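# Open the cabinet's bottom drawer nearly fully

## Task

Get the bottom drawer of the cabinet open to at least 90 percent of its travel and motionless, then release it and move the grippers away; it only counts if the drawer holds that position without the robot touching it.

## Robot and tools

Robot: two xArm6 arms with parallel grippers, named left_arm and right_arm. Both use one shared scene frame: origin on the table top midway between the arms, +x out over the table, +z up, and left_arm on the +y side. The names are labels only and do not match image sides. The left base sits at (+0.002, +0.433, 0) m with quat_wxyz (+0.996, 0, 0, -0.086); the right base at (+0.037, -0.414, 0) m with quat_wxyz (+0.999, 0, 0, +0.049).

Tool execute_actions, argument actions: a list holding zero or one item. An empty list does nothing and returns the current state with pictures. An action item is {"rows": [...], "steps": n}: rows is a list of 1 to 15 rows, steps is 11 to 15 (default 15), each step lasting 1/30 s. One row is used per step; if rows run out, the final row repeats. A wait item is {"steps": n} with n up to 300; it commands nothing and returns once n steps have gone by since the previous result, counting your reply time. Optional pictures: true adds camera images to a result.

Every row is a single flat list of 14 numbers covering both arms, even if one arm stays put: left_arm waist, shoulder, elbow, forearm roll, wrist pitch, wrist roll, gripper opening, then the same seven for right_arm. The six joint values are absolute target angles in radians (joint space, not Cartesian), in the same form as the Joint positions line. The opening is an absolute command from -1 (closed) to +1 (fully open). Stated joint ranges: waist -6.283..6.283, shoulder -2.059..2.094, elbow -3.927..0.192, forearm roll -6.283..6.283, wrist pitch -1.693..3.142, wrist roll -6.283..6.283. A target more than 0.010 rad beyond a range end, and further out than the joint's last reported angle, makes the call be refused and nothing is sent. True ends may differ by up to 0.010 rad; a target past the real end gets clipped to it, reported as "joint sent to its limit" (possibly referring to an earlier action). Lack of that line does not prove there is more room.

Motion limits: each joint target moves at most 3.14 rad/s, ramping up over 0.16 s, with an arm's joints synchronized so they arrive together. Per step, a target is held within 0.623 rad of the measured angle, and if targets would place the gripper over 70 mm from where it is measured, all are pulled back. So large moves take several actions. The last 11 steps of each action run after its result is returned, while you are composing the next reply, and the arms keep heading for the last commanded row until they settle or a step is HELD.

Result lines: per arm, end_effector_position (m) and end_effector_quat_wxyz in the scene frame plus linear and angular velocity; the printed hand position can be off, more so when reaching far. Joint positions and Joint velocities give each arm's six joints (rad, rad/s) and then finger pad gap (m, 0.084 when fully open). grip_measured is the measured opening on the -1..+1 command scale. "joint command not followed" means the clearance check altered or blocked joint targets on some steps; the rest of the row still ran. HELD marks steps where some or all of your row was not sent. MOTOR HOT appears from 65 °C; at 80 °C an OVER-TEMPERATURE FAULT brakes that arm until it cools. A torque fault (contact torque reaching the load limit: waist and shoulder 45, elbow and forearm roll 27, wrist pitch and wrist roll 18 N m, held weight included) makes the arm back the joint off, pause 10 s and drop the remainder of the call.

Gripper geometry: fingers point along the gripper's +z, close along its y. The reported point lies between the pads when closed, roughly 2 cm behind the tips; closing pushes the tips about 10 mm further along +z. To grip, keep commanding an opening well under grip_measured; the larger the gap, the harder the squeeze (about 24 N per pad max). Resending grip_measured still presses lightly on parts up to about 6 cm wide. Fast closing can overshoot force.

zoom_image: camera (cam_high, cam_left_wrist or cam_right_wrist) and region [x0, y0, x1, y1] in pixels of that camera's last full image, origin at top-left, at most 504 by 504. Images are 504x504; cam_high is fixed overhead-behind, the wrist cameras ride on the hands. Calibration K, distortion and T_world_to_cam matrices are given per camera and may be slightly off.

read_manual: optional section "licences"; returns licence text only, no motion.

finished_scene: scene, the integer number of the current scene. Replying without any tool call also ends things.

Precautions: a brief external tug on held parts or push on loose objects can happen. Never let objects leave the table. Keep the arms from colliding or pressing on each other. Avoid dropping, slamming, yanking or shoving hard; pull the drawer smoothly, then open the fingers and retract so the drawer is free and still.

Each tool is called as name(argument=value, ...) on one line, values as JSON.

## Session

execute_actions(actions=[])

Scene clock: 0.00 s of 3900.00 s.
left_arm: end_effector_position=(+0.4913, +0.0967, +0.2534) grip_measured=+1.00 end_effector_quat_wxyz=(+0.102, +0.721, -0.660, +0.187) end_effector_velocity=(+0.000, -0.000, +0.001) end_effector_angular_velocity=(-0.001, -0.002, -0.000) | right_arm: end_effector_position=(+0.6305, -0.4138, +0.3139) grip_measured=+1.00 end_effector_quat_wxyz=(+0.242, +0.968, +0.042, -0.052) end_effector_velocity=(-0.000, +0.001, +0.000) end_effector_angular_velocity=(-0.000, +0.000, +0.003)
Joint positions: left_arm=[-0.345  0.162 -1.293 -0.379  0.836  1.18   0.084] | right_arm=[ 0.104  0.613 -2.183 -0.471  1.745  0.073  0.084]
Joint velocities: left_arm=[-0.    -0.001 -0.001  0.    -0.001  0.    -0.   ] | right_arm=[ 0.002 -0.001 -0.    -0.     0.    -0.001 -0.   ]

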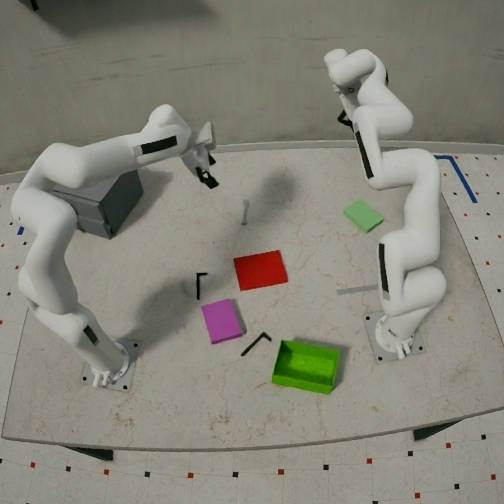

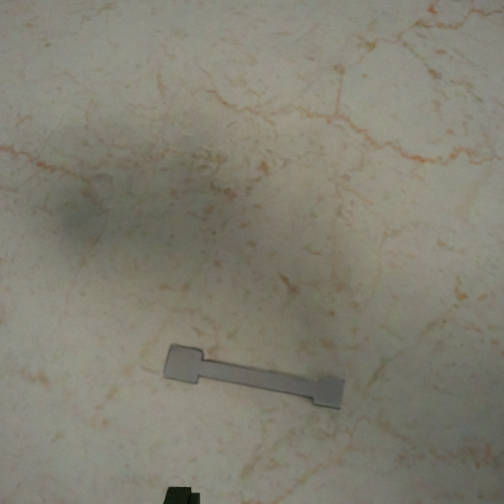

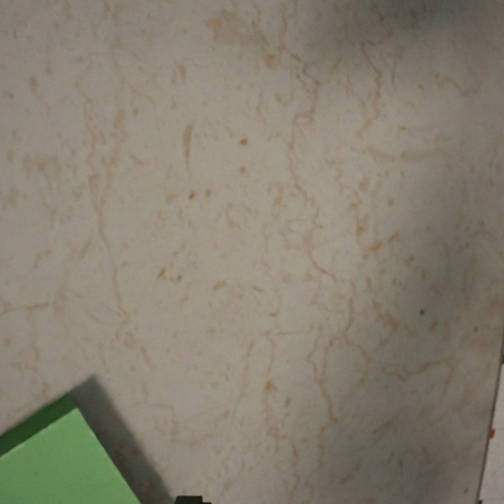

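zoom_image(camera="cam_high", region=[10, 140, 170, 270])

Region (10, 140, 170, 270) of cam_high's 504x504 image, scaled by 3.150, with more detail than that image has; it fills the top 410 rows of this view, and the rest is white.

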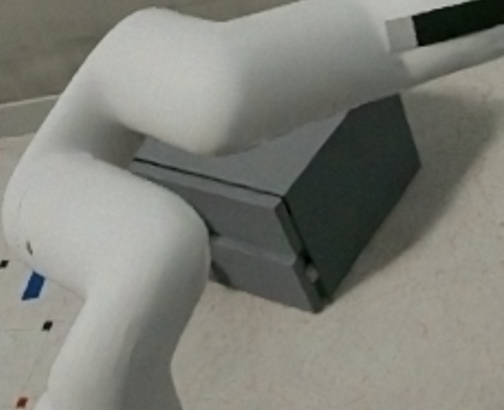

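execute_actions(actions=[{"rows":[[-1.4,-0.2,-1.0,-0.379,0.836,1.18,1,0.104,0.613,-2.183,-0.471,1.745,0.073,1]]}])

execute_actions(actions=[{"steps":40}], pictures=true)

zoom_image(camera="cam_high", region=[10, 130, 170, 270])

Scene clock: 1.00 s of 3900.00 s.
left_arm: end_effector_position=(+0.4730, +0.0809, +0.2564) grip_measured=+1.00 end_effector_quat_wxyz=(+0.105, +0.707, -0.674, +0.186) end_effector_velocity=(-0.330, -0.294, +0.075) end_effector_angular_velocity=(-0.040, -0.060, -0.726) | right_arm: end_effector_position=(+0.6305, -0.4138, +0.3138) grip_measured=+1.00 end_effector_quat_wxyz=(+0.242, +0.968, +0.042, -0.052) end_effector_velocity=(-0.000, +0.000, -0.001) end_effector_angular_velocity=(-0.001, +0.002, -0.000)
Joint positions: left_arm=[-0.384  0.139 -1.271 -0.379  0.836  1.18   0.084] | right_arm=[ 0.104  0.613 -2.183 -0.471  1.745  0.073  0.084]
Joint velocities: left_arm=[-0.722 -0.398  0.318 -0.002  0.01   0.002 -0.   ] | right_arm=[ 0.001  0.002  0.001 -0.     0.     0.001 -0.   ]
Steps of this call (steps 1 to 26: nothing new was sent; steps 27 to 30: the first 4 steps of this action). Readings (joint positions):
27: left_arm=[-0.345 0.162 -1.292 -0.379 0.836 1.180] | right_arm=[0.104 0.613 -2.183 -0.471 1.745 0.073]
28: left_arm=[-0.349 0.159 -1.289 -0.379 0.836 1.180] | right_arm=[0.104 0.613 -2.183 -0.471 1.745 0.073]
30: the state above

Scene clock: 2.33 s of 3900.00 s.
left_arm: end_effector_position=(-0.0092, -0.0820, +0.3035) grip_measured=+1.00 end_effector_quat_wxyz=(-0.186, -0.320, +0.917, -0.148) end_effector_velocity=(-0.359, +0.054, +0.020) end_effector_angular_velocity=(-0.035, -0.001, -0.689) | right_arm: end_effector_position=(+0.6305, -0.4138, +0.3137) grip_measured=+1.00 end_effector_quat_wxyz=(+0.242, +0.968, +0.042, -0.052) end_effector_velocity=(+0.000, -0.000, -0.000) end_effector_angular_velocity=(-0.001, -0.001, -0.001)
Joint positions: left_arm=[-1.323 -0.179 -1.017 -0.379  0.836  1.18   0.084] | right_arm=[ 0.104  0.613 -2.183 -0.471  1.745  0.073  0.084]
Joint velocities: left_arm=[-0.689 -0.19   0.151 -0.001  0.004 -0.002 -0.   ] | right_arm=[ 0.     0.     0.    -0.001 -0.     0.002  0.   ]
Kept back: nothing.
Steps of this call (steps 1 to 11: the last 11 steps of your previous action; steps 12 to 40: the robot went on to your last target). Readings (joint positions):
1: left_arm=[-0.408 0.126 -1.261 -0.379 0.836 1.180] | right_arm=[0.104 0.613 -2.183 -0.471 1.745 0.073]
2: left_arm=[-0.432 0.112 -1.252 -0.379 0.836 1.180] | right_arm=[0.104 0.613 -2.183 -0.471 1.745 0.073]
4: left_arm=[-0.476 0.089 -1.234 -0.379 0.836 1.180] | right_arm=[0.104 0.613 -2.183 -0.471 1.745 0.073]
8: left_arm=[-0.564 0.049 -1.201 -0.379 0.836 1.180] | right_arm=[0.104 0.613 -2.183 -0.471 1.745 0.073]
40: the state above
camera_calibration (this result's frames):
cam_left_wrist: T_world_to_cam=[[-0.634738, 0.757694, -0.151681, 0.135581], [0.728501, 0.521312, -0.444433, 0.253468], [-0.257671, -0.392598, -0.882877, 0.358789], [0, 0, 0, 1]] pos_world=[-0.0061435, -0.0940052, 0.449981]
cam_right_wrist: T_world_to_cam=[[0.088452, -0.884878, 0.457349, -0.527524], [-0.991792, -0.0356804, 0.12278, 0.636812], [-0.0923268, -0.464455, -0.880771, 0.272623], [0, 0, 0, 1]] pos_world=[0.703416, -0.317451, 0.403193]

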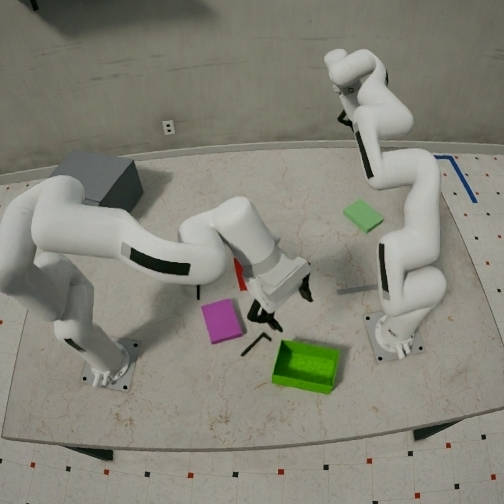

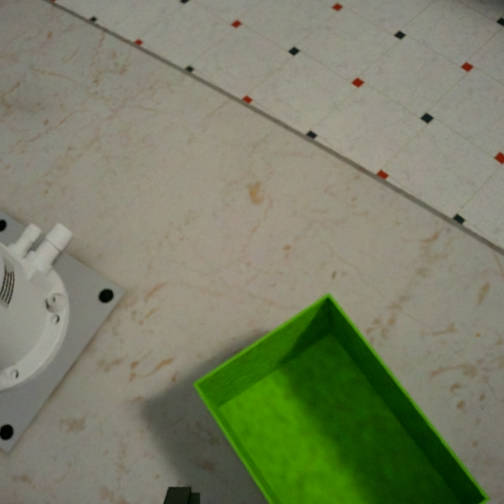

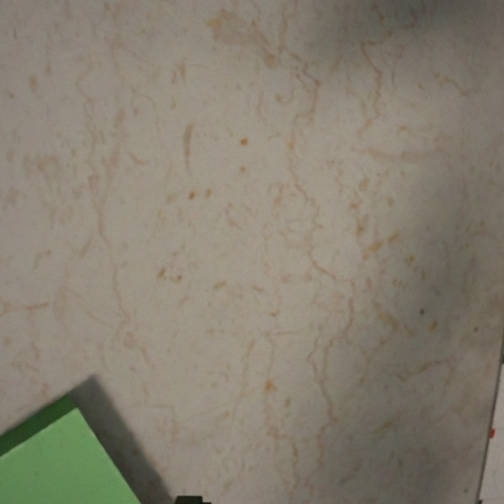

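Region (10, 130, 170, 270) of cam_high's 504x504 image, scaled by 3.150, with more detail than that image has; it fills the top 441 rows of this view, and the rest is white.

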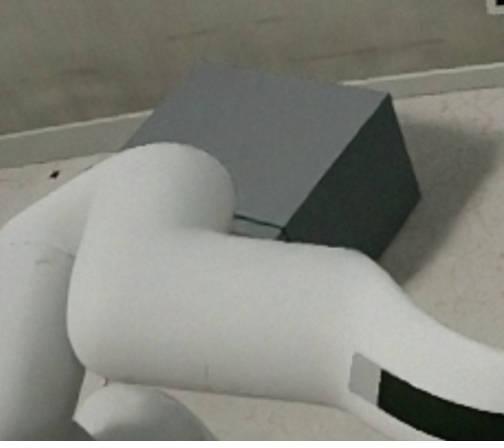

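execute_actions(actions=[{"rows":[[-1.9,0.7,-1.8,0,0.2,1.18,1,0.104,0.613,-2.183,-0.471,1.745,0.073,1]]}])

execute_actions(actions=[{"steps":40}], pictures=true)

zoom_image(camera="cam_high", region=[10, 130, 170, 270])

Scene clock: 3.00 s of 3900.00 s.
left_arm: end_effector_position=(-0.0597, -0.0943, +0.3122) grip_measured=+1.00 end_effector_quat_wxyz=(-0.186, -0.264, +0.932, -0.166) end_effector_velocity=(-0.227, -0.334, +0.102) end_effector_angular_velocity=(-0.743, -0.497, -0.545) | right_arm: end_effector_position=(+0.6305, -0.4138, +0.3137) grip_measured=+1.00 end_effector_quat_wxyz=(+0.242, +0.968, +0.042, -0.052) end_effector_velocity=(+0.000, +0.001, -0.000) end_effector_angular_velocity=(+0.001, +0.000, +0.002)
Joint positions: left_arm=[-1.434 -0.157 -1.045 -0.351  0.79   1.18   0.084] | right_arm=[ 0.104  0.613 -2.183 -0.471  1.745  0.073  0.084]
Joint velocities: left_arm=[-0.621  0.776 -0.792  0.46  -0.755  0.001 -0.   ] | right_arm=[ 0.001  0.     0.     0.    -0.    -0.001 -0.   ]
Steps of this call (steps 1 to 16: the robot went on to your last target; steps 17 to 20: the first 4 steps of this action). Readings (joint positions):
17: left_arm=[-1.400 -0.199 -1.001 -0.379 0.835 1.180] | right_arm=[0.104 0.613 -2.183 -0.471 1.745 0.073]
18: left_arm=[-1.403 -0.195 -1.006 -0.375 0.829 1.180] | right_arm=[0.104 0.613 -2.183 -0.471 1.745 0.073]
20: the state above

Scene clock: 4.33 s of 3900.00 s.
left_arm: end_effector_position=(-0.3856, -0.2768, +0.2689) grip_measured=+1.00 end_effector_quat_wxyz=(-0.188, +0.049, +0.899, -0.393) end_effector_velocity=(-0.008, +0.002, -0.012) end_effector_angular_velocity=(+0.004, -0.009, -0.013) | right_arm: end_effector_position=(+0.6305, -0.4138, +0.3137) grip_measured=+1.00 end_effector_quat_wxyz=(+0.242, +0.968, +0.042, -0.052) end_effector_velocity=(-0.000, -0.001, +0.000) end_effector_angular_velocity=(-0.000, +0.001, +0.000)
Joint positions: left_arm=[-1.898  0.697 -1.799 -0.001  0.201  1.18   0.084] | right_arm=[ 0.104  0.613 -2.183 -0.471  1.745  0.073  0.084]
Joint velocities: left_arm=[-0.01   0.023 -0.007  0.007 -0.008 -0.    -0.   ] | right_arm=[-0.001 -0.     0.    -0.     0.    -0.002 -0.   ]
Kept back: nothing.
Steps of this call (steps 1 to 11: the last 11 steps of your previous action; steps 12 to 40: the robot went on to your last target). Readings (joint positions):
1: left_arm=[-1.455 -0.130 -1.072 -0.336 0.764 1.180] | right_arm=[0.104 0.613 -2.183 -0.471 1.745 0.073]
2: left_arm=[-1.475 -0.104 -1.098 -0.321 0.740 1.180] | right_arm=[0.104 0.613 -2.183 -0.471 1.745 0.073]
4: left_arm=[-1.511 -0.053 -1.148 -0.294 0.694 1.180] | right_arm=[0.104 0.613 -2.183 -0.471 1.745 0.073]
8: left_arm=[-1.576 0.052 -1.252 -0.245 0.612 1.180] | right_arm=[0.104 0.613 -2.183 -0.471 1.745 0.073]
40: the state above
camera_calibration (this result's frames):
cam_left_wrist: T_world_to_cam=[[-0.050519, 0.68848, -0.723493, 0.398925], [0.920716, -0.248565, -0.300826, 0.436258], [-0.386948, -0.68133, -0.621338, -0.0453697], [0, 0, 0, 1]] pos_world=[-0.399072, -0.197125, 0.391668]
cam_right_wrist: T_world_to_cam=[[0.0884522, -0.884878, 0.457349, -0.527524], [-0.991792, -0.0356806, 0.12278, 0.636812], [-0.0923268, -0.464455, -0.880771, 0.272623], [0, 0, 0, 1]] pos_world=[0.703416, -0.317451, 0.403193]

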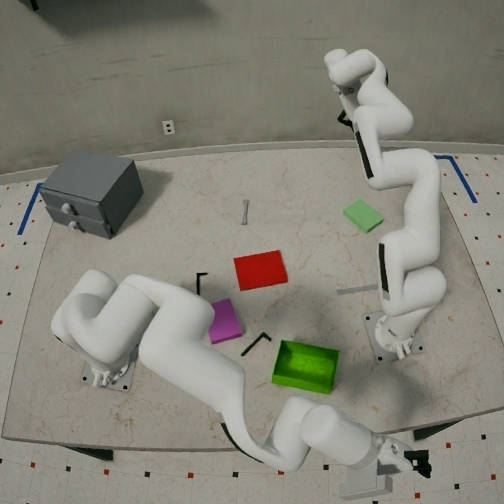

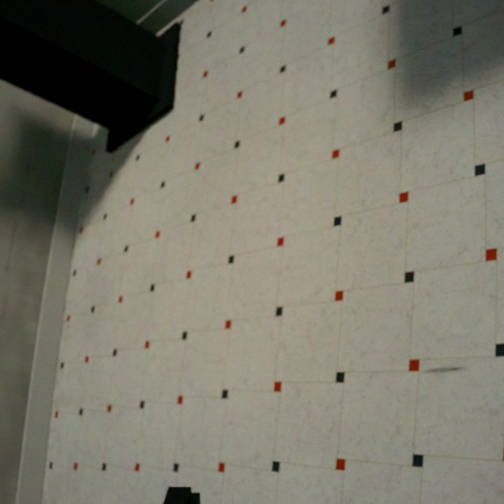

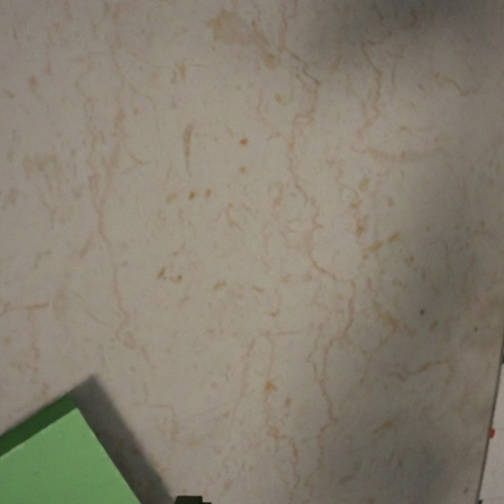

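Region (10, 130, 170, 270) of cam_high's 504x504 image, scaled by 3.150, with more detail than that image has; it fills the top 441 rows of this view, and the rest is white.

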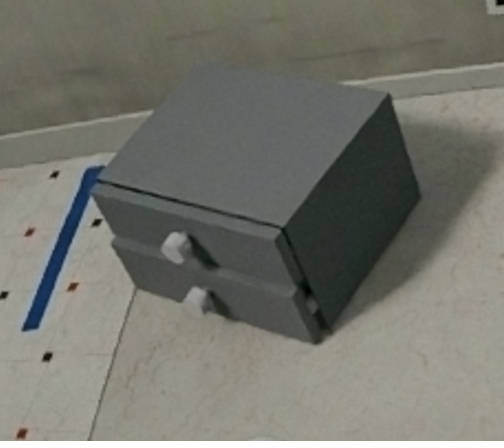

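execute_actions(actions=[{"rows":[[1.229,-0.3,-0.69,-1.606,1.195,2.83,1,0.104,0.613,-2.183,-0.471,1.745,0.073,1]]}])

execute_actions(actions=[{"steps":100}])

Scene clock: 9.17 s of 3900.00 s.
left_arm: end_effector_position=(-0.3596, -0.2785, +0.2630) grip_measured=+1.00 end_effector_quat_wxyz=(-0.177, +0.039, +0.908, -0.377) end_effector_velocity=(+0.474, -0.071, -0.006) end_effector_angular_velocity=(+0.481, -0.144, +0.460) | right_arm: end_effector_position=(+0.6305, -0.4138, +0.3137) grip_measured=+1.00 end_effector_quat_wxyz=(+0.242, +0.968, +0.042, -0.052) end_effector_velocity=(-0.000, +0.001, -0.001) end_effector_angular_velocity=(+0.002, +0.001, +0.002)
Joint positions: left_arm=[-1.869  0.666 -1.762 -0.036  0.237  1.217  0.084] | right_arm=[ 0.104  0.613 -2.183 -0.471  1.745  0.073  0.084]
Joint velocities: left_arm=[ 0.566 -0.516  0.513 -0.519  0.502  0.502  0.   ] | right_arm=[ 0.002  0.001 -0.     0.002  0.    -0.     0.   ]
Steps of this call (steps 1 to 30: the robot went on to your last target; steps 31 to 100: nothing new was sent; then 1.37 s passed at rest; steps 101 to 104: the first 4 steps of this action). Readings (joint positions):
101: left_arm=[-1.900 0.700 -1.799 -0.000 0.201 1.181] | right_arm=[0.104 0.613 -2.183 -0.471 1.745 0.073]
102: left_arm=[-1.896 0.695 -1.794 -0.006 0.207 1.187] | right_arm=[0.104 0.613 -2.183 -0.471 1.745 0.073]
104: the state above

Scene clock: 12.50 s of 3900.00 s.
left_arm: end_effector_position=(+0.4778, +0.5179, +0.3431) grip_measured=+1.00 end_effector_quat_wxyz=(-0.017, +0.615, -0.472, +0.632) end_effector_velocity=(-0.072, +0.393, +0.009) end_effector_angular_velocity=(-0.000, -0.065, +0.837) | right_arm: end_effector_position=(+0.6305, -0.4138, +0.3137) grip_measured=+1.00 end_effector_quat_wxyz=(+0.242, +0.968, +0.042, -0.052) end_effector_velocity=(+0.000, -0.000, -0.000) end_effector_angular_velocity=(-0.001, +0.000, -0.000)
Joint positions: left_arm=[ 0.786 -0.29  -0.702 -1.576  1.185  2.798  0.084] | right_arm=[ 0.104  0.613 -2.183 -0.471  1.745  0.073  0.084]
Joint velocities: left_arm=[ 0.835 -0.019  0.024 -0.056  0.019  0.061 -0.   ] | right_arm=[ 0.     0.001 -0.    -0.001 -0.     0.001  0.   ]
Kept back: nothing.
Steps of this call (steps 1 to 11: the last 11 steps of your previous action; steps 12 to 100: the robot went on to your last target). Readings (joint positions):
1: left_arm=[-1.850 0.649 -1.746 -0.053 0.254 1.233] | right_arm=[0.104 0.613 -2.183 -0.471 1.745 0.073]
2: left_arm=[-1.831 0.632 -1.730 -0.070 0.270 1.250] | right_arm=[0.104 0.613 -2.183 -0.471 1.745 0.073]
4: left_arm=[-1.798 0.598 -1.698 -0.102 0.302 1.282] | right_arm=[0.104 0.613 -2.183 -0.471 1.745 0.073]
8: left_arm=[-1.730 0.530 -1.630 -0.170 0.370 1.350] | right_arm=[0.104 0.613 -2.183 -0.471 1.745 0.073]
100: the state above

execute_actions(actions=[{"steps":18}])

execute_actions(actions=[{"rows":[[1.229,0.395,-0.69,-1.606,1.195,2.83,1,0.104,0.613,-2.183,-0.471,1.745,0.073,1]]}])

execute_actions(actions=[{"steps":35}], pictures=true)

Scene clock: 13.10 s of 3900.00 s.
left_arm: end_effector_position=(+0.4001, +0.7053, +0.3479) grip_measured=+1.00 end_effector_quat_wxyz=(-0.161, +0.691, -0.331, +0.622) end_effector_velocity=(-0.039, +0.055, +0.002) end_effector_angular_velocity=(+0.005, -0.014, +0.138) | right_arm: end_effector_position=(+0.6305, -0.4138, +0.3137) grip_measured=+1.00 end_effector_quat_wxyz=(+0.242, +0.968, +0.042, -0.052) end_effector_velocity=(-0.000, +0.000, -0.000) end_effector_angular_velocity=(-0.000, +0.001, +0.000)
Joint positions: left_arm=[ 1.214 -0.3   -0.69  -1.605  1.195  2.829  0.084] | right_arm=[ 0.104  0.613 -2.183 -0.471  1.745  0.073  0.084]
Joint velocities: left_arm=[ 0.144 -0.004  0.005 -0.01   0.01   0.013 -0.   ] | right_arm=[ 0.  0.  0. -0. -0. -0.  0.]
Kept back: nothing.
Steps of this call (steps 1 to 18: the robot went on to your last target). Readings (joint positions):
1: left_arm=[0.814 -0.290 -0.702 -1.578 1.186 2.800] | right_arm=[0.104 0.613 -2.183 -0.471 1.745 0.073]
2: left_arm=[0.842 -0.291 -0.701 -1.580 1.186 2.802] | right_arm=[0.104 0.613 -2.183 -0.471 1.745 0.073]
4: left_arm=[0.898 -0.292 -0.699 -1.584 1.187 2.806] | right_arm=[0.104 0.613 -2.183 -0.471 1.745 0.073]
8: left_arm=[1.009 -0.295 -0.696 -1.591 1.190 2.814] | right_arm=[0.104 0.613 -2.183 -0.471 1.745 0.073]
18: the state above

Scene clock: 13.23 s of 3900.00 s.
left_arm: end_effector_position=(+0.4000, +0.7116, +0.3325) grip_measured=+1.00 end_effector_quat_wxyz=(-0.150, +0.700, -0.320, +0.620) end_effector_velocity=(+0.032, +0.053, -0.368) end_effector_angular_velocity=(-0.728, +0.415, -0.001) | right_arm: end_effector_position=(+0.6305, -0.4138, +0.3137) grip_measured=+1.00 end_effector_quat_wxyz=(+0.242, +0.968, +0.042, -0.052) end_effector_velocity=(-0.000, +0.000, -0.000) end_effector_angular_velocity=(+0.000, +0.000, +0.000)
Joint positions: left_arm=[ 1.222 -0.259 -0.695 -1.606  1.196  2.83   0.084] | right_arm=[ 0.104  0.613 -2.183 -0.471  1.745  0.073  0.084]
Joint velocities: left_arm=[-0.003  0.864 -0.025 -0.004  0.001  0.    -0.   ] | right_arm=[ 0.  0. -0.  0.  0. -0. -0.]
Steps of this call (steps 1 to 4: the first 4 steps of this action). Readings (joint positions):
1: left_arm=[1.218 -0.300 -0.690 -1.605 1.195 2.829] | right_arm=[0.104 0.613 -2.183 -0.471 1.745 0.073]
2: left_arm=[1.221 -0.296 -0.691 -1.605 1.195 2.829] | right_arm=[0.104 0.613 -2.183 -0.471 1.745 0.073]
4: the state above

Scene clock: 14.40 s of 3900.00 s.
left_arm: end_effector_position=(+0.3720, +0.6686, +0.0505) grip_measured=+1.00 end_effector_quat_wxyz=(+0.103, +0.805, -0.151, +0.564) end_effector_velocity=(-0.001, -0.002, -0.004) end_effector_angular_velocity=(-0.009, +0.006, +0.000) | right_arm: end_effector_position=(+0.6305, -0.4138, +0.3137) grip_measured=+1.00 end_effector_quat_wxyz=(+0.242, +0.968, +0.042, -0.052) end_effector_velocity=(-0.000, -0.000, -0.000) end_effector_angular_velocity=(+0.001, +0.000, -0.002)
Joint positions: left_arm=[ 1.229  0.394 -0.69  -1.606  1.195  2.83   0.084] | right_arm=[ 0.104  0.613 -2.183 -0.471  1.745  0.073  0.084]
Joint velocities: left_arm=[-0.     0.008  0.002  0.    -0.001 -0.001 -0.   ] | right_arm=[-0.001  0.    -0.     0.002  0.     0.001 -0.   ]
Kept back: nothing.
Steps of this call (steps 1 to 11: the last 11 steps of your previous action; steps 12 to 35: the robot went on to your last target). Readings (joint positions):
1: left_arm=[1.222 -0.228 -0.694 -1.606 1.195 2.830] | right_arm=[0.104 0.613 -2.183 -0.471 1.745 0.073]
2: left_arm=[1.222 -0.196 -0.692 -1.606 1.195 2.830] | right_arm=[0.104 0.613 -2.183 -0.471 1.745 0.073]
4: left_arm=[1.222 -0.135 -0.689 -1.605 1.195 2.830] | right_arm=[0.104 0.613 -2.183 -0.471 1.745 0.073]
8: left_arm=[1.223 -0.020 -0.690 -1.606 1.195 2.830] | right_arm=[0.104 0.613 -2.183 -0.471 1.745 0.073]
35: the state above
camera_calibration (this result's frames):
cam_left_wrist: T_world_to_cam=[[-0.36727, -0.930068, -0.00933178, 0.792257], [-0.304453, 0.129692, -0.943657, 0.143337], [0.878875, -0.343735, -0.330794, 0.0449863], [0, 0, 0, 1]] pos_world=[0.295074, 0.733726, 0.157536]
cam_right_wrist: T_world_to_cam=[[0.0884523, -0.884878, 0.457349, -0.527524], [-0.991792, -0.0356807, 0.12278, 0.636812], [-0.0923268, -0.464455, -0.880771, 0.272623], [0, 0, 0, 1]] pos_world=[0.703416, -0.317451, 0.403193]

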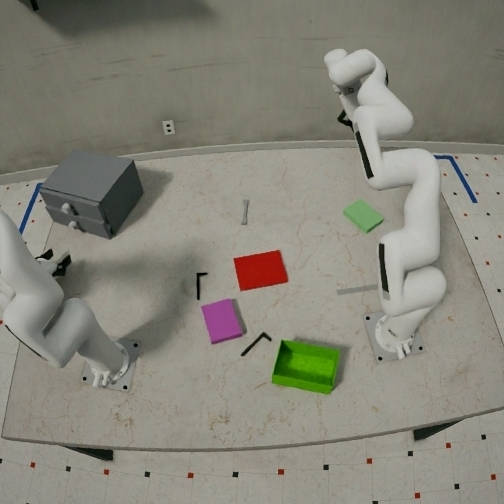

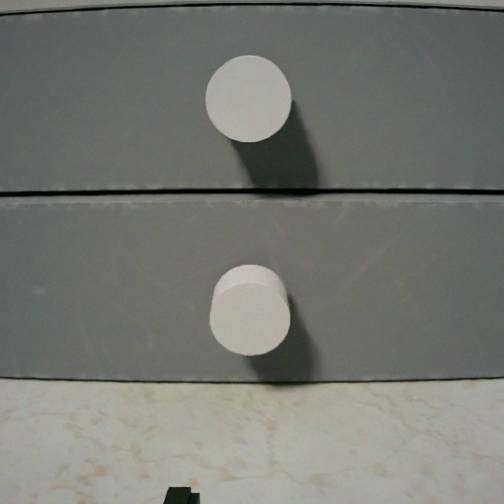

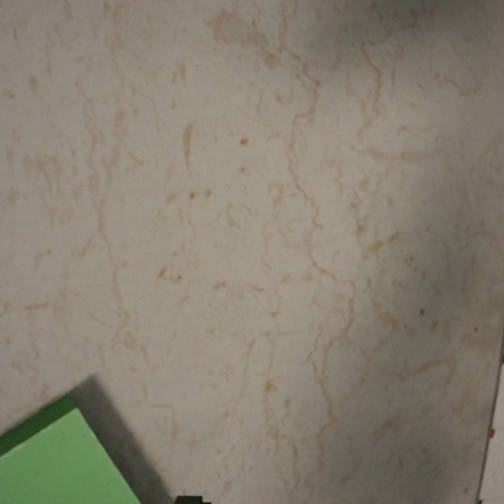

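execute_actions(actions=[{"rows":[[1.1485,0.468,-0.821,-1.6606,1.165,2.766,1,0.104,0.613,-2.183,-0.471,1.745,0.073,1]]}])

execute_actions(actions=[{"steps":20}], pictures=true)

Scene clock: 16.90 s of 3900.00 s.
left_arm: end_effector_position=(+0.3855, +0.6752, +0.0491) grip_measured=+1.00 end_effector_quat_wxyz=(+0.104, +0.806, -0.149, +0.563) end_effector_velocity=(+0.252, +0.114, +0.003) end_effector_angular_velocity=(+0.015, -0.011, -0.005) | right_arm: end_effector_position=(+0.6305, -0.4138, +0.3137) grip_measured=+1.00 end_effector_quat_wxyz=(+0.242, +0.968, +0.042, -0.052) end_effector_velocity=(+0.000, +0.000, -0.000) end_effector_angular_velocity=(-0.000, -0.001, -0.001)
Joint positions: left_arm=[ 1.203  0.42  -0.732 -1.624  1.184  2.808  0.084] | right_arm=[ 0.104  0.613 -2.183 -0.471  1.745  0.073  0.084]
Joint velocities: left_arm=[-0.458  0.411 -0.753 -0.303 -0.155 -0.34  -0.   ] | right_arm=[ 0.001  0.    -0.    -0.    -0.     0.002  0.   ]
Steps of this call (steps 1 to 15: the robot went on to your last target; steps 16 to 71: nothing new was sent; steps 72 to 75: the first 4 steps of this action). Readings (joint positions):
72: left_arm=[1.229 0.395 -0.690 -1.606 1.195 2.830] | right_arm=[0.104 0.613 -2.183 -0.471 1.745 0.073]
73: left_arm=[1.226 0.398 -0.695 -1.608 1.193 2.827] | right_arm=[0.104 0.613 -2.183 -0.471 1.745 0.073]
75: the state above

Scene clock: 17.57 s of 3900.00 s.
left_arm: end_effector_position=(+0.4159, +0.6871, +0.0497) grip_measured=+1.00 end_effector_quat_wxyz=(+0.104, +0.806, -0.149, +0.564) end_effector_velocity=(+0.000, -0.000, -0.000) end_effector_angular_velocity=(+0.002, -0.001, -0.002) | right_arm: end_effector_position=(+0.6305, -0.4138, +0.3137) grip_measured=+1.00 end_effector_quat_wxyz=(+0.242, +0.968, +0.042, -0.052) end_effector_velocity=(-0.000, +0.000, -0.000) end_effector_angular_velocity=(+0.000, +0.000, -0.001)
Joint positions: left_arm=[ 1.149  0.468 -0.821 -1.661  1.165  2.766  0.084] | right_arm=[ 0.104  0.613 -2.183 -0.471  1.745  0.073  0.084]
Joint velocities: left_arm=[-0.001  0.001 -0.001 -0.     0.     0.002 -0.   ] | right_arm=[-0.     0.001 -0.     0.001  0.     0.001  0.   ]
Kept back: nothing.
Steps of this call (steps 1 to 11: the last 11 steps of your previous action; steps 12 to 20: the robot went on to your last target). Readings (joint positions):
1: left_arm=[1.188 0.433 -0.757 -1.634 1.179 2.797] | right_arm=[0.104 0.613 -2.183 -0.471 1.745 0.073]
2: left_arm=[1.175 0.443 -0.778 -1.642 1.176 2.788] | right_arm=[0.104 0.613 -2.183 -0.471 1.745 0.073]
4: left_arm=[1.161 0.456 -0.801 -1.652 1.171 2.777] | right_arm=[0.104 0.613 -2.183 -0.471 1.745 0.073]
8: left_arm=[1.152 0.465 -0.815 -1.658 1.166 2.769] | right_arm=[0.104 0.613 -2.183 -0.471 1.745 0.073]
20: the state above
camera_calibration (this result's frames):
cam_left_wrist: T_world_to_cam=[[-0.364701, -0.931112, -0.00480323, 0.824975], [-0.306885, 0.125069, -0.943493, 0.157745], [0.879099, -0.342619, -0.331357, 0.0116007], [0, 0, 0, 1]] pos_world=[0.339081, 0.75239, 0.156637]
cam_right_wrist: T_world_to_cam=[[0.0884524, -0.884878, 0.457349, -0.527524], [-0.991792, -0.0356808, 0.12278, 0.636812], [-0.0923268, -0.464455, -0.880771, 0.272623], [0, 0, 0, 1]] pos_world=[0.703416, -0.317451, 0.403193]

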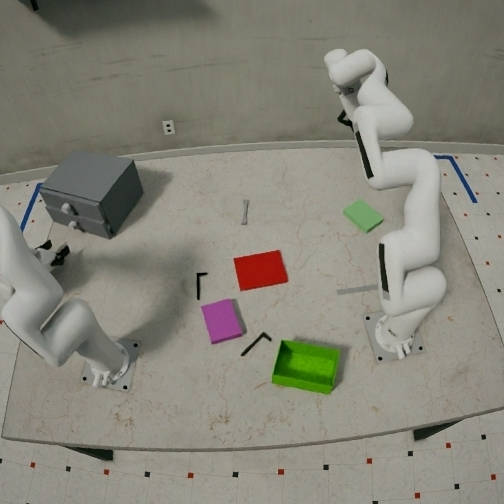

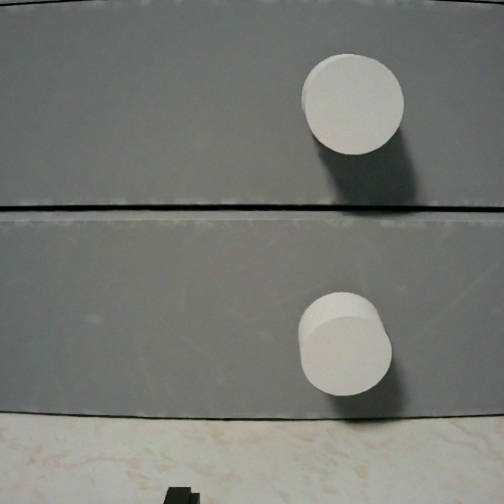

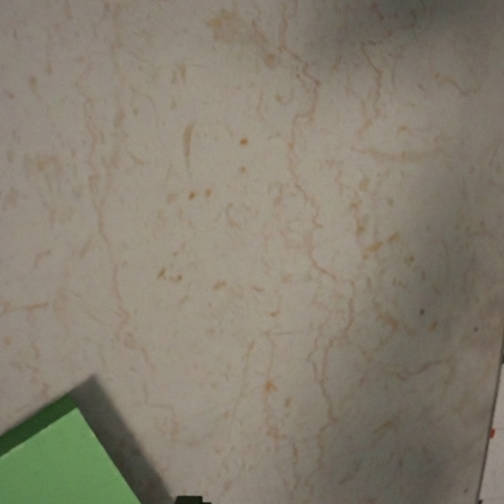

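execute_actions(actions=[{"rows":[[1.0213,0.4954,-0.8714,-1.771,1.1158,2.7485,1,0.104,0.613,-2.183,-0.471,1.745,0.073,1]],"steps":11}])

execute_actions(actions=[{"rows":[[0.9104,0.5314,-0.9383,-1.863,1.0687,2.727,1,0.104,0.613,-2.183,-0.471,1.745,0.073,1]]}])

execute_actions(actions=[{"steps":18}], pictures=true)

Scene clock: 18.30 s of 3900.00 s.
left_arm: end_effector_position=(+0.4160, +0.6871, +0.0497) grip_measured=+1.00 end_effector_quat_wxyz=(+0.104, +0.806, -0.149, +0.564) end_effector_velocity=(-0.000, -0.001, -0.000) end_effector_angular_velocity=(-0.002, -0.001, -0.001) | right_arm: end_effector_position=(+0.6305, -0.4138, +0.3137) grip_measured=+1.00 end_effector_quat_wxyz=(+0.242, +0.968, +0.042, -0.052) end_effector_velocity=(-0.000, +0.000, -0.000) end_effector_angular_velocity=(+0.001, -0.000, -0.001)
Joint positions: left_arm=[ 1.149  0.468 -0.821 -1.661  1.165  2.766  0.084] | right_arm=[ 0.104  0.613 -2.183 -0.471  1.745  0.073  0.084]
Joint velocities: left_arm=[ 0.     0.     0.002  0.     0.002  0.001 -0.   ] | right_arm=[-0.    -0.     0.     0.001 -0.     0.     0.   ]
Kept back: the last 11 steps of this action.
Steps of this call (steps 1 to 15: the robot went on to your last target; steps 16 to 22: nothing new was sent). Readings (joint positions):
1: left_arm=[1.149 0.468 -0.821 -1.661 1.165 2.766] | right_arm=[0.104 0.613 -2.183 -0.471 1.745 0.073]
2: left_arm=[1.149 0.468 -0.821 -1.661 1.165 2.766] | right_arm=[0.104 0.613 -2.183 -0.471 1.745 0.073]
4: left_arm=[1.149 0.468 -0.821 -1.661 1.165 2.766] | right_arm=[0.104 0.613 -2.183 -0.471 1.745 0.073]
8: left_arm=[1.149 0.468 -0.821 -1.661 1.165 2.766] | right_arm=[0.104 0.613 -2.183 -0.471 1.745 0.073]
22: the state above

Scene clock: 18.80 s of 3900.00 s.
left_arm: end_effector_position=(+0.4763, +0.6655, +0.0491) grip_measured=+1.00 end_effector_quat_wxyz=(+0.103, +0.806, -0.148, +0.563) end_effector_velocity=(+0.267, -0.107, +0.011) end_effector_angular_velocity=(+0.012, -0.040, -0.055) | right_arm: end_effector_position=(+0.6305, -0.4138, +0.3137) grip_measured=+1.00 end_effector_quat_wxyz=(+0.242, +0.968, +0.042, -0.052) end_effector_velocity=(+0.000, -0.000, +0.000) end_effector_angular_velocity=(+0.001, -0.001, -0.002)
Joint positions: left_arm=[ 0.985  0.508 -0.895 -1.803  1.098  2.741  0.084] | right_arm=[ 0.104  0.613 -2.183 -0.471  1.745  0.073  0.084]
Joint velocities: left_arm=[-0.675  0.21  -0.403 -0.529 -0.244 -0.117 -0.   ] | right_arm=[-0.001 -0.    -0.     0.001 -0.     0.001  0.   ]
Steps of this call (steps 1 to 11: the last 11 steps of your previous action; steps 12 to 15: the first 4 steps of this action). Readings (joint positions):
12: left_arm=[1.026 0.494 -0.869 -1.767 1.118 2.749] | right_arm=[0.104 0.613 -2.183 -0.471 1.745 0.073]
13: left_arm=[1.020 0.496 -0.873 -1.773 1.114 2.748] | right_arm=[0.104 0.613 -2.183 -0.471 1.745 0.073]
15: the state above

Scene clock: 19.40 s of 3900.00 s.
left_arm: end_effector_position=(+0.5051, +0.6523, +0.0499) grip_measured=+1.00 end_effector_quat_wxyz=(+0.104, +0.805, -0.150, +0.564) end_effector_velocity=(+0.001, -0.000, +0.000) end_effector_angular_velocity=(-0.001, +0.000, +0.001) | right_arm: end_effector_position=(+0.6305, -0.4138, +0.3137) grip_measured=+1.00 end_effector_quat_wxyz=(+0.242, +0.968, +0.042, -0.052) end_effector_velocity=(-0.000, +0.001, +0.000) end_effector_angular_velocity=(-0.001, +0.000, +0.001)
Joint positions: left_arm=[ 0.911  0.531 -0.938 -1.863  1.069  2.727  0.084] | right_arm=[ 0.104  0.613 -2.183 -0.471  1.745  0.073  0.084]
Joint velocities: left_arm=[-0.003  0.    -0.002 -0.002 -0.002 -0.002 -0.   ] | right_arm=[ 0.001  0.     0.    -0.001  0.     0.    -0.   ]
Kept back: nothing.
Steps of this call (steps 1 to 11: the last 11 steps of your previous action; steps 12 to 18: the robot went on to your last target). Readings (joint positions):
1: left_arm=[0.963 0.515 -0.907 -1.820 1.091 2.737] | right_arm=[0.104 0.613 -2.183 -0.471 1.745 0.073]
2: left_arm=[0.946 0.520 -0.917 -1.832 1.085 2.734] | right_arm=[0.104 0.613 -2.183 -0.471 1.745 0.073]
4: left_arm=[0.927 0.526 -0.928 -1.848 1.077 2.731] | right_arm=[0.104 0.613 -2.183 -0.471 1.745 0.073]
8: left_arm=[0.915 0.530 -0.935 -1.859 1.071 2.728] | right_arm=[0.104 0.613 -2.183 -0.471 1.745 0.073]
18: the state above
camera_calibration (this result's frames):
cam_left_wrist: T_world_to_cam=[[-0.366205, -0.930516, -0.0057579, 0.825575], [-0.306508, 0.126464, -0.94343, 0.188519], [0.878605, -0.343724, -0.331522, -0.0776786], [0, 0, 0, 1]] pos_world=[0.428361, 0.71767, 0.156856]
cam_right_wrist: T_world_to_cam=[[0.0884522, -0.884878, 0.457349, -0.527524], [-0.991792, -0.0356805, 0.12278, 0.636812], [-0.0923269, -0.464455, -0.880771, 0.272623], [0, 0, 0, 1]] pos_world=[0.703416, -0.317451, 0.403193]

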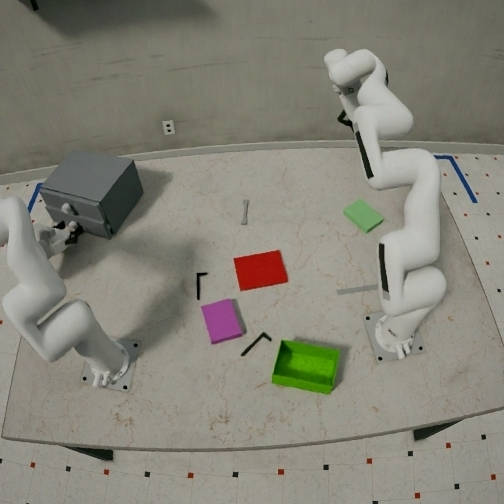

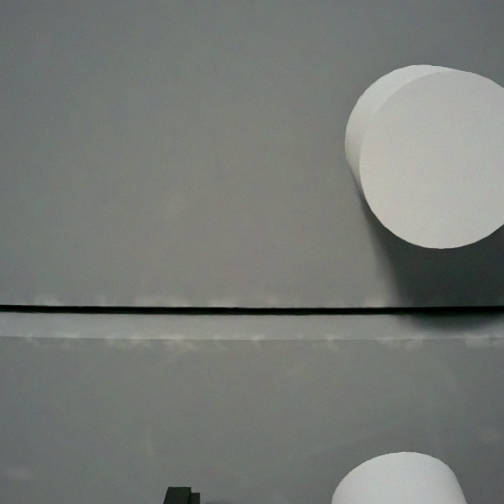

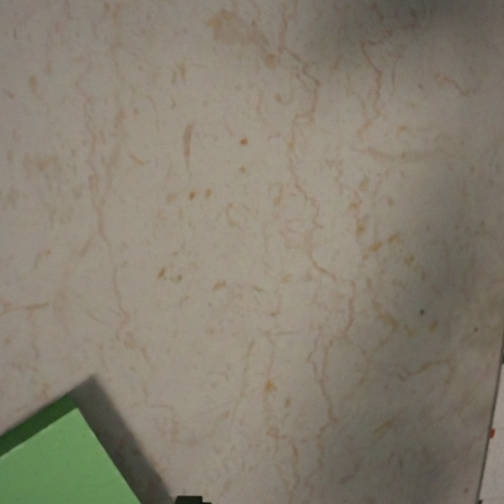

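Close gradually.

execute_actions(actions=[{"rows":[[0.9104,0.5314,-0.9383,-1.863,1.0687,2.727,0.7,0.104,0.613,-2.183,-0.471,1.745,0.073,1],[0.9104,0.5314,-0.9383,-1.863,1.0687,2.727,0.4,0.104,0.613,-2.183,-0.471,1.745,0.073,1],[0.9104,0.5314,-0.9383,-1.863,1.0687,2.727,0.2,0.104,0.613,-2.183,-0.471,1.745,0.073,1],[0.9104,0.5314,-0.9383,-1.863,1.0687,2.727,0.0,0.104,0.613,-2.183,-0.471,1.745,0.073,1],[0.9104,0.5314,-0.9383,-1.863,1.0687,2.727,-0.1,0.104,0.613,-2.183,-0.471,1.745,0.073,1],[0.9104,0.5314,-0.9383,-1.863,1.0687,2.727,-0.2,0.104,0.613,-2.183,-0.471,1.745,0.073,1],[0.9104,0.5314,-0.9383,-1.863,1.0687,2.727,-0.3,0.104,0.613,-2.183,-0.471,1.745,0.073,1],[0.9104,0.5314,-0.9383,-1.863,1.0687,2.727,-0.4,0.104,0.613,-2.183,-0.471,1.745,0.073,1],[0.9104,0.5314,-0.9383,-1.863,1.0687,2.727,-0.6,0.104,0.613,-2.183,-0.471,1.745,0.073,1],[0.9104,0.5314,-0.9383,-1.863,1.0687,2.727,-0.8,0.104,0.613,-2.183,-0.471,1.745,0.073,1]]}])

execute_actions(actions=[{"steps":20}])

Scene clock: 20.37 s of 3900.00 s.
left_arm: end_effector_position=(+0.5053, +0.6522, +0.0499) grip_measured=+0.40 end_effector_quat_wxyz=(+0.104, +0.805, -0.150, +0.564) end_effector_velocity=(+0.001, -0.000, +0.001) end_effector_angular_velocity=(+0.001, -0.003, -0.001) | right_arm: end_effector_position=(+0.6305, -0.4138, +0.3137) grip_measured=+1.00 end_effector_quat_wxyz=(+0.242, +0.968, +0.042, -0.052) end_effector_velocity=(+0.000, +0.001, +0.000) end_effector_angular_velocity=(+0.001, -0.000, +0.002)
Joint positions: left_arm=[ 0.91   0.531 -0.938 -1.863  1.069  2.727  0.061] | right_arm=[ 0.104  0.613 -2.183 -0.471  1.745  0.073  0.084]
Joint velocities: left_arm=[-0.001 -0.002 -0.    -0.     0.001  0.001 -0.207] | right_arm=[ 0.001 -0.     0.     0.    -0.    -0.001 -0.   ]
Steps of this call (steps 1 to 15: the robot went on to your last target; steps 16 to 25: nothing new was sent; steps 26 to 29: the first 4 steps of this action). Readings (joint positions):
26: left_arm=[0.910 0.531 -0.938 -1.863 1.069 2.727] | right_arm=[0.104 0.613 -2.183 -0.471 1.745 0.073]
27: left_arm=[0.910 0.531 -0.938 -1.863 1.069 2.727] | right_arm=[0.104 0.613 -2.183 -0.471 1.745 0.073]
29: the state above

Scene clock: 21.03 s of 3900.00 s.
left_arm: end_effector_position=(+0.5053, +0.6499, +0.0497) grip_measured=-0.28 end_effector_quat_wxyz=(+0.107, +0.805, -0.151, +0.564) end_effector_velocity=(-0.000, +0.001, -0.000) end_effector_angular_velocity=(-0.001, -0.002, +0.000) | right_arm: end_effector_position=(+0.6305, -0.4138, +0.3137) grip_measured=+1.00 end_effector_quat_wxyz=(+0.242, +0.968, +0.042, -0.052) end_effector_velocity=(-0.000, -0.000, +0.000) end_effector_angular_velocity=(+0.001, -0.001, -0.001)
Joint positions: left_arm=[ 0.908  0.532 -0.936 -1.862  1.072  2.727  0.032] | right_arm=[ 0.104  0.613 -2.183 -0.471  1.745  0.073  0.084]
Joint velocities: left_arm=[ 0.004  0.003 -0.002  0.002  0.004  0.001  0.   ] | right_arm=[-0.001 -0.001  0.     0.001 -0.     0.001 -0.   ]
Kept back: nothing.
Steps of this call (steps 1 to 11: the last 11 steps of your previous action; steps 12 to 15: the robot went on to your last target; steps 16 to 20: nothing new was sent). Readings (joint positions):
1: left_arm=[0.910 0.531 -0.938 -1.863 1.069 2.727] | right_arm=[0.104 0.613 -2.183 -0.471 1.745 0.073]
2: left_arm=[0.910 0.531 -0.938 -1.863 1.069 2.727] | right_arm=[0.104 0.613 -2.183 -0.471 1.745 0.073]
4: left_arm=[0.910 0.531 -0.936 -1.861 1.071 2.727] | right_arm=[0.104 0.613 -2.183 -0.471 1.745 0.073]
8: left_arm=[0.908 0.531 -0.935 -1.861 1.073 2.727] | right_arm=[0.104 0.613 -2.183 -0.471 1.745 0.073]
20: the state above
All arms were judged still, so your last target was given up. Only a new action makes them travel on or press farther. Fingers that are still opening or closing keep moving.

execute_actions(actions=[{"rows":[[0.948,0.5177,-0.9128,-1.832,1.0852,2.735,-0.8,0.104,0.613,-2.183,-0.471,1.745,0.073,1],[0.948,0.5177,-0.9128,-1.832,1.0852,2.735,-0.8,0.104,0.613,-2.183,-0.471,1.745,0.073,1],[0.948,0.5177,-0.9128,-1.832,1.0852,2.735,-0.8,0.104,0.613,-2.183,-0.471,1.745,0.073,1],[0.948,0.5177,-0.9128,-1.832,1.0852,2.735,-0.8,0.104,0.613,-2.183,-0.471,1.745,0.073,1],[0.948,0.5177,-0.9128,-1.832,1.0852,2.735,-0.8,0.104,0.613,-2.183,-0.471,1.745,0.073,1],[0.9966,0.5023,-0.8842,-1.7918,1.1057,2.744,-0.8,0.104,0.613,-2.183,-0.471,1.745,0.073,1],[0.9966,0.5023,-0.8842,-1.7918,1.1057,2.744,-0.8,0.104,0.613,-2.183,-0.471,1.745,0.073,1],[0.9966,0.5023,-0.8842,-1.7918,1.1057,2.744,-0.8,0.104,0.613,-2.183,-0.471,1.745,0.073,1],[0.9966,0.5023,-0.8842,-1.7918,1.1057,2.744,-0.8,0.104,0.613,-2.183,-0.471,1.745,0.073,1],[0.9966,0.5023,-0.8842,-1.7918,1.1057,2.744,-0.8,0.104,0.613,-2.183,-0.471,1.745,0.073,1],[1.0461,0.4889,-0.8594,-1.7498,1.1258,2.7525,-0.8,0.104,0.613,-2.183,-0.471,1.745,0.073,1]]}])

execute_actions(actions=[{"rows":[[1.0968,0.4775,-0.8384,-1.706,1.1455,2.76,-0.8,0.104,0.613,-2.183,-0.471,1.745,0.073,1],[1.0968,0.4775,-0.8384,-1.706,1.1455,2.76,-0.8,0.104,0.613,-2.183,-0.471,1.745,0.073,1],[1.0968,0.4775,-0.8384,-1.706,1.1455,2.76,-0.8,0.104,0.613,-2.183,-0.471,1.745,0.073,1],[1.0968,0.4775,-0.8384,-1.706,1.1455,2.76,-0.8,0.104,0.613,-2.183,-0.471,1.745,0.073,1],[1.0968,0.4775,-0.8384,-1.706,1.1455,2.76,-0.8,0.104,0.613,-2.183,-0.471,1.745,0.073,1],[1.1485,0.468,-0.821,-1.6606,1.165,2.766,-0.8,0.104,0.613,-2.183,-0.471,1.745,0.073,1],[1.1485,0.468,-0.821,-1.6606,1.165,2.766,-0.8,0.104,0.613,-2.183,-0.471,1.745,0.073,1],[1.1485,0.468,-0.821,-1.6606,1.165,2.766,-0.8,0.104,0.613,-2.183,-0.471,1.745,0.073,1],[1.1485,0.468,-0.821,-1.6606,1.165,2.766,-0.8,0.104,0.613,-2.183,-0.471,1.745,0.073,1],[1.1485,0.468,-0.821,-1.6606,1.165,2.766,-0.8,0.104,0.613,-2.183,-0.471,1.745,0.073,1],[1.2014,0.4605,-0.8074,-1.6132,1.1841,2.771,-0.8,0.104,0.613,-2.183,-0.471,1.745,0.073,1]]}])

execute_actions(actions=[{"steps":18}], pictures=true)

Scene clock: 22.90 s of 3900.00 s.
left_arm: end_effector_position=(+0.4985, +0.6533, +0.0502) grip_measured=-0.28 end_effector_quat_wxyz=(+0.106, +0.805, -0.152, +0.564) end_effector_velocity=(-0.082, +0.037, -0.001) end_effector_angular_velocity=(-0.004, +0.010, +0.024) | right_arm: end_effector_position=(+0.6305, -0.4138, +0.3137) grip_measured=+1.00 end_effector_quat_wxyz=(+0.242, +0.968, +0.042, -0.052) end_effector_velocity=(-0.000, +0.000, -0.000) end_effector_angular_velocity=(+0.002, +0.001, +0.001)
Joint positions: left_arm=[ 0.927  0.525 -0.926 -1.845  1.08   2.731  0.032] | right_arm=[ 0.104  0.613 -2.183 -0.471  1.745  0.073  0.084]
Joint velocities: left_arm=[ 0.203 -0.077  0.139  0.15   0.078  0.036  0.001] | right_arm=[-0.     0.001  0.     0.002 -0.    -0.001 -0.   ]
Steps of this call (steps 1 to 52: nothing new was sent; steps 53 to 56: the first 4 steps of this action). Readings (joint positions):
53: left_arm=[0.910 0.531 -0.938 -1.859 1.073 2.727] | right_arm=[0.104 0.613 -2.183 -0.471 1.745 0.073]
54: left_arm=[0.913 0.530 -0.936 -1.855 1.074 2.728] | right_arm=[0.104 0.613 -2.183 -0.471 1.745 0.073]
56: the state above

Scene clock: 23.40 s of 3900.00 s.
left_arm: end_effector_position=(+0.4461, +0.6753, +0.0497) grip_measured=-0.28 end_effector_quat_wxyz=(+0.105, +0.805, -0.150, +0.564) end_effector_velocity=(-0.126, +0.055, -0.002) end_effector_angular_velocity=(-0.005, +0.010, +0.035) | right_arm: end_effector_position=(+0.6305, -0.4138, +0.3137) grip_measured=+1.00 end_effector_quat_wxyz=(+0.242, +0.968, +0.042, -0.052) end_effector_velocity=(-0.000, +0.000, +0.000) end_effector_angular_velocity=(-0.001, -0.001, -0.001)
Joint positions: left_arm=[ 1.065  0.485 -0.853 -1.731  1.134  2.755  0.032] | right_arm=[ 0.104  0.613 -2.183 -0.471  1.745  0.073  0.084]
Joint velocities: left_arm=[ 0.345 -0.081  0.151  0.271  0.116  0.046  0.001] | right_arm=[ 0.    -0.    -0.    -0.001  0.     0.002  0.   ]
Steps of this call (steps 1 to 11: the last 11 steps of your previous action; steps 12 to 15: the first 4 steps of this action). Readings (joint positions):
12: left_arm=[1.031 0.493 -0.867 -1.760 1.122 2.750] | right_arm=[0.104 0.613 -2.183 -0.471 1.745 0.073]
13: left_arm=[1.040 0.491 -0.863 -1.752 1.126 2.751] | right_arm=[0.104 0.613 -2.183 -0.471 1.745 0.073]
15: the state above

Scene clock: 24.00 s of 3900.00 s.
left_arm: end_effector_position=(+0.3984, +0.6947, +0.0497) grip_measured=-0.28 end_effector_quat_wxyz=(+0.104, +0.806, -0.148, +0.564) end_effector_velocity=(-0.006, +0.001, -0.001) end_effector_angular_velocity=(-0.006, -0.001, -0.000) | right_arm: end_effector_position=(+0.6305, -0.4138, +0.3137) grip_measured=+1.00 end_effector_quat_wxyz=(+0.242, +0.968, +0.042, -0.052) end_effector_velocity=(+0.000, -0.000, +0.000) end_effector_angular_velocity=(+0.001, -0.001, -0.003)
Joint positions: left_arm=[ 1.2    0.461 -0.809 -1.615  1.182  2.771  0.032] | right_arm=[ 0.104  0.613 -2.183 -0.471  1.745  0.073  0.084]
Joint velocities: left_arm=[ 0.017  0.001  0.006  0.015  0.009  0.002 -0.   ] | right_arm=[-0.001 -0.    -0.     0.001 -0.     0.002 -0.   ]
Kept back: nothing.
Steps of this call (steps 1 to 11: the last 11 steps of your previous action; steps 12 to 18: the robot went on to your last target). Readings (joint positions):
1: left_arm=[1.075 0.483 -0.848 -1.723 1.138 2.756] | right_arm=[0.104 0.613 -2.183 -0.471 1.745 0.073]
2: left_arm=[1.082 0.481 -0.845 -1.717 1.141 2.758] | right_arm=[0.104 0.613 -2.183 -0.471 1.745 0.073]
4: left_arm=[1.103 0.477 -0.838 -1.698 1.149 2.761] | right_arm=[0.104 0.613 -2.183 -0.471 1.745 0.073]
8: left_arm=[1.143 0.470 -0.825 -1.664 1.162 2.765] | right_arm=[0.104 0.613 -2.183 -0.471 1.745 0.073]
18: the state above
camera_calibration (this result's frames):
cam_left_wrist: T_world_to_cam=[[-0.363595, -0.931541, -0.00548214, 0.825575], [-0.30748, 0.125565, -0.943234, 0.151246], [0.879349, -0.341269, -0.332085, 0.0286526], [0, 0, 0, 1]] pos_world=[0.321484, 0.759844, 0.156702]
cam_right_wrist: T_world_to_cam=[[0.088452, -0.884878, 0.457349, -0.527524], [-0.991792, -0.0356804, 0.12278, 0.636812], [-0.0923268, -0.464455, -0.880771, 0.272623], [0, 0, 0, 1]] pos_world=[0.703416, -0.317451, 0.403193]

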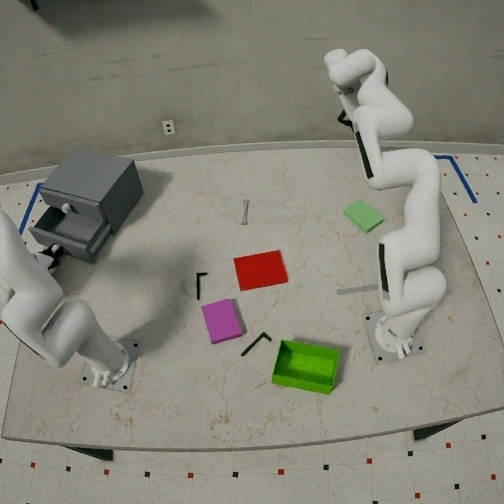

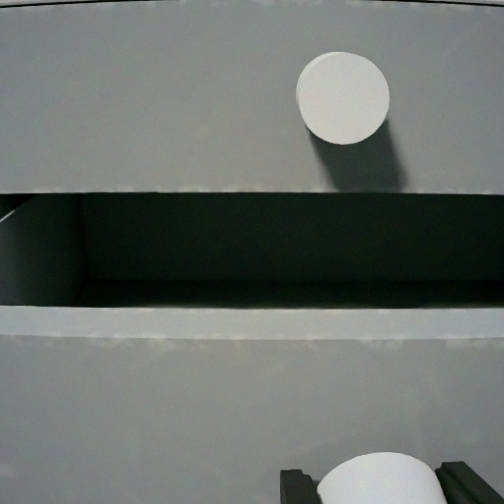

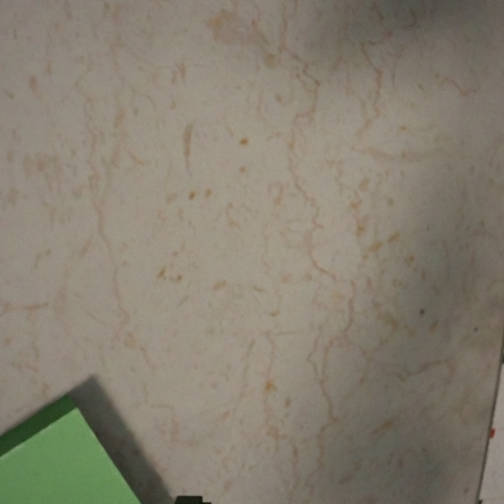

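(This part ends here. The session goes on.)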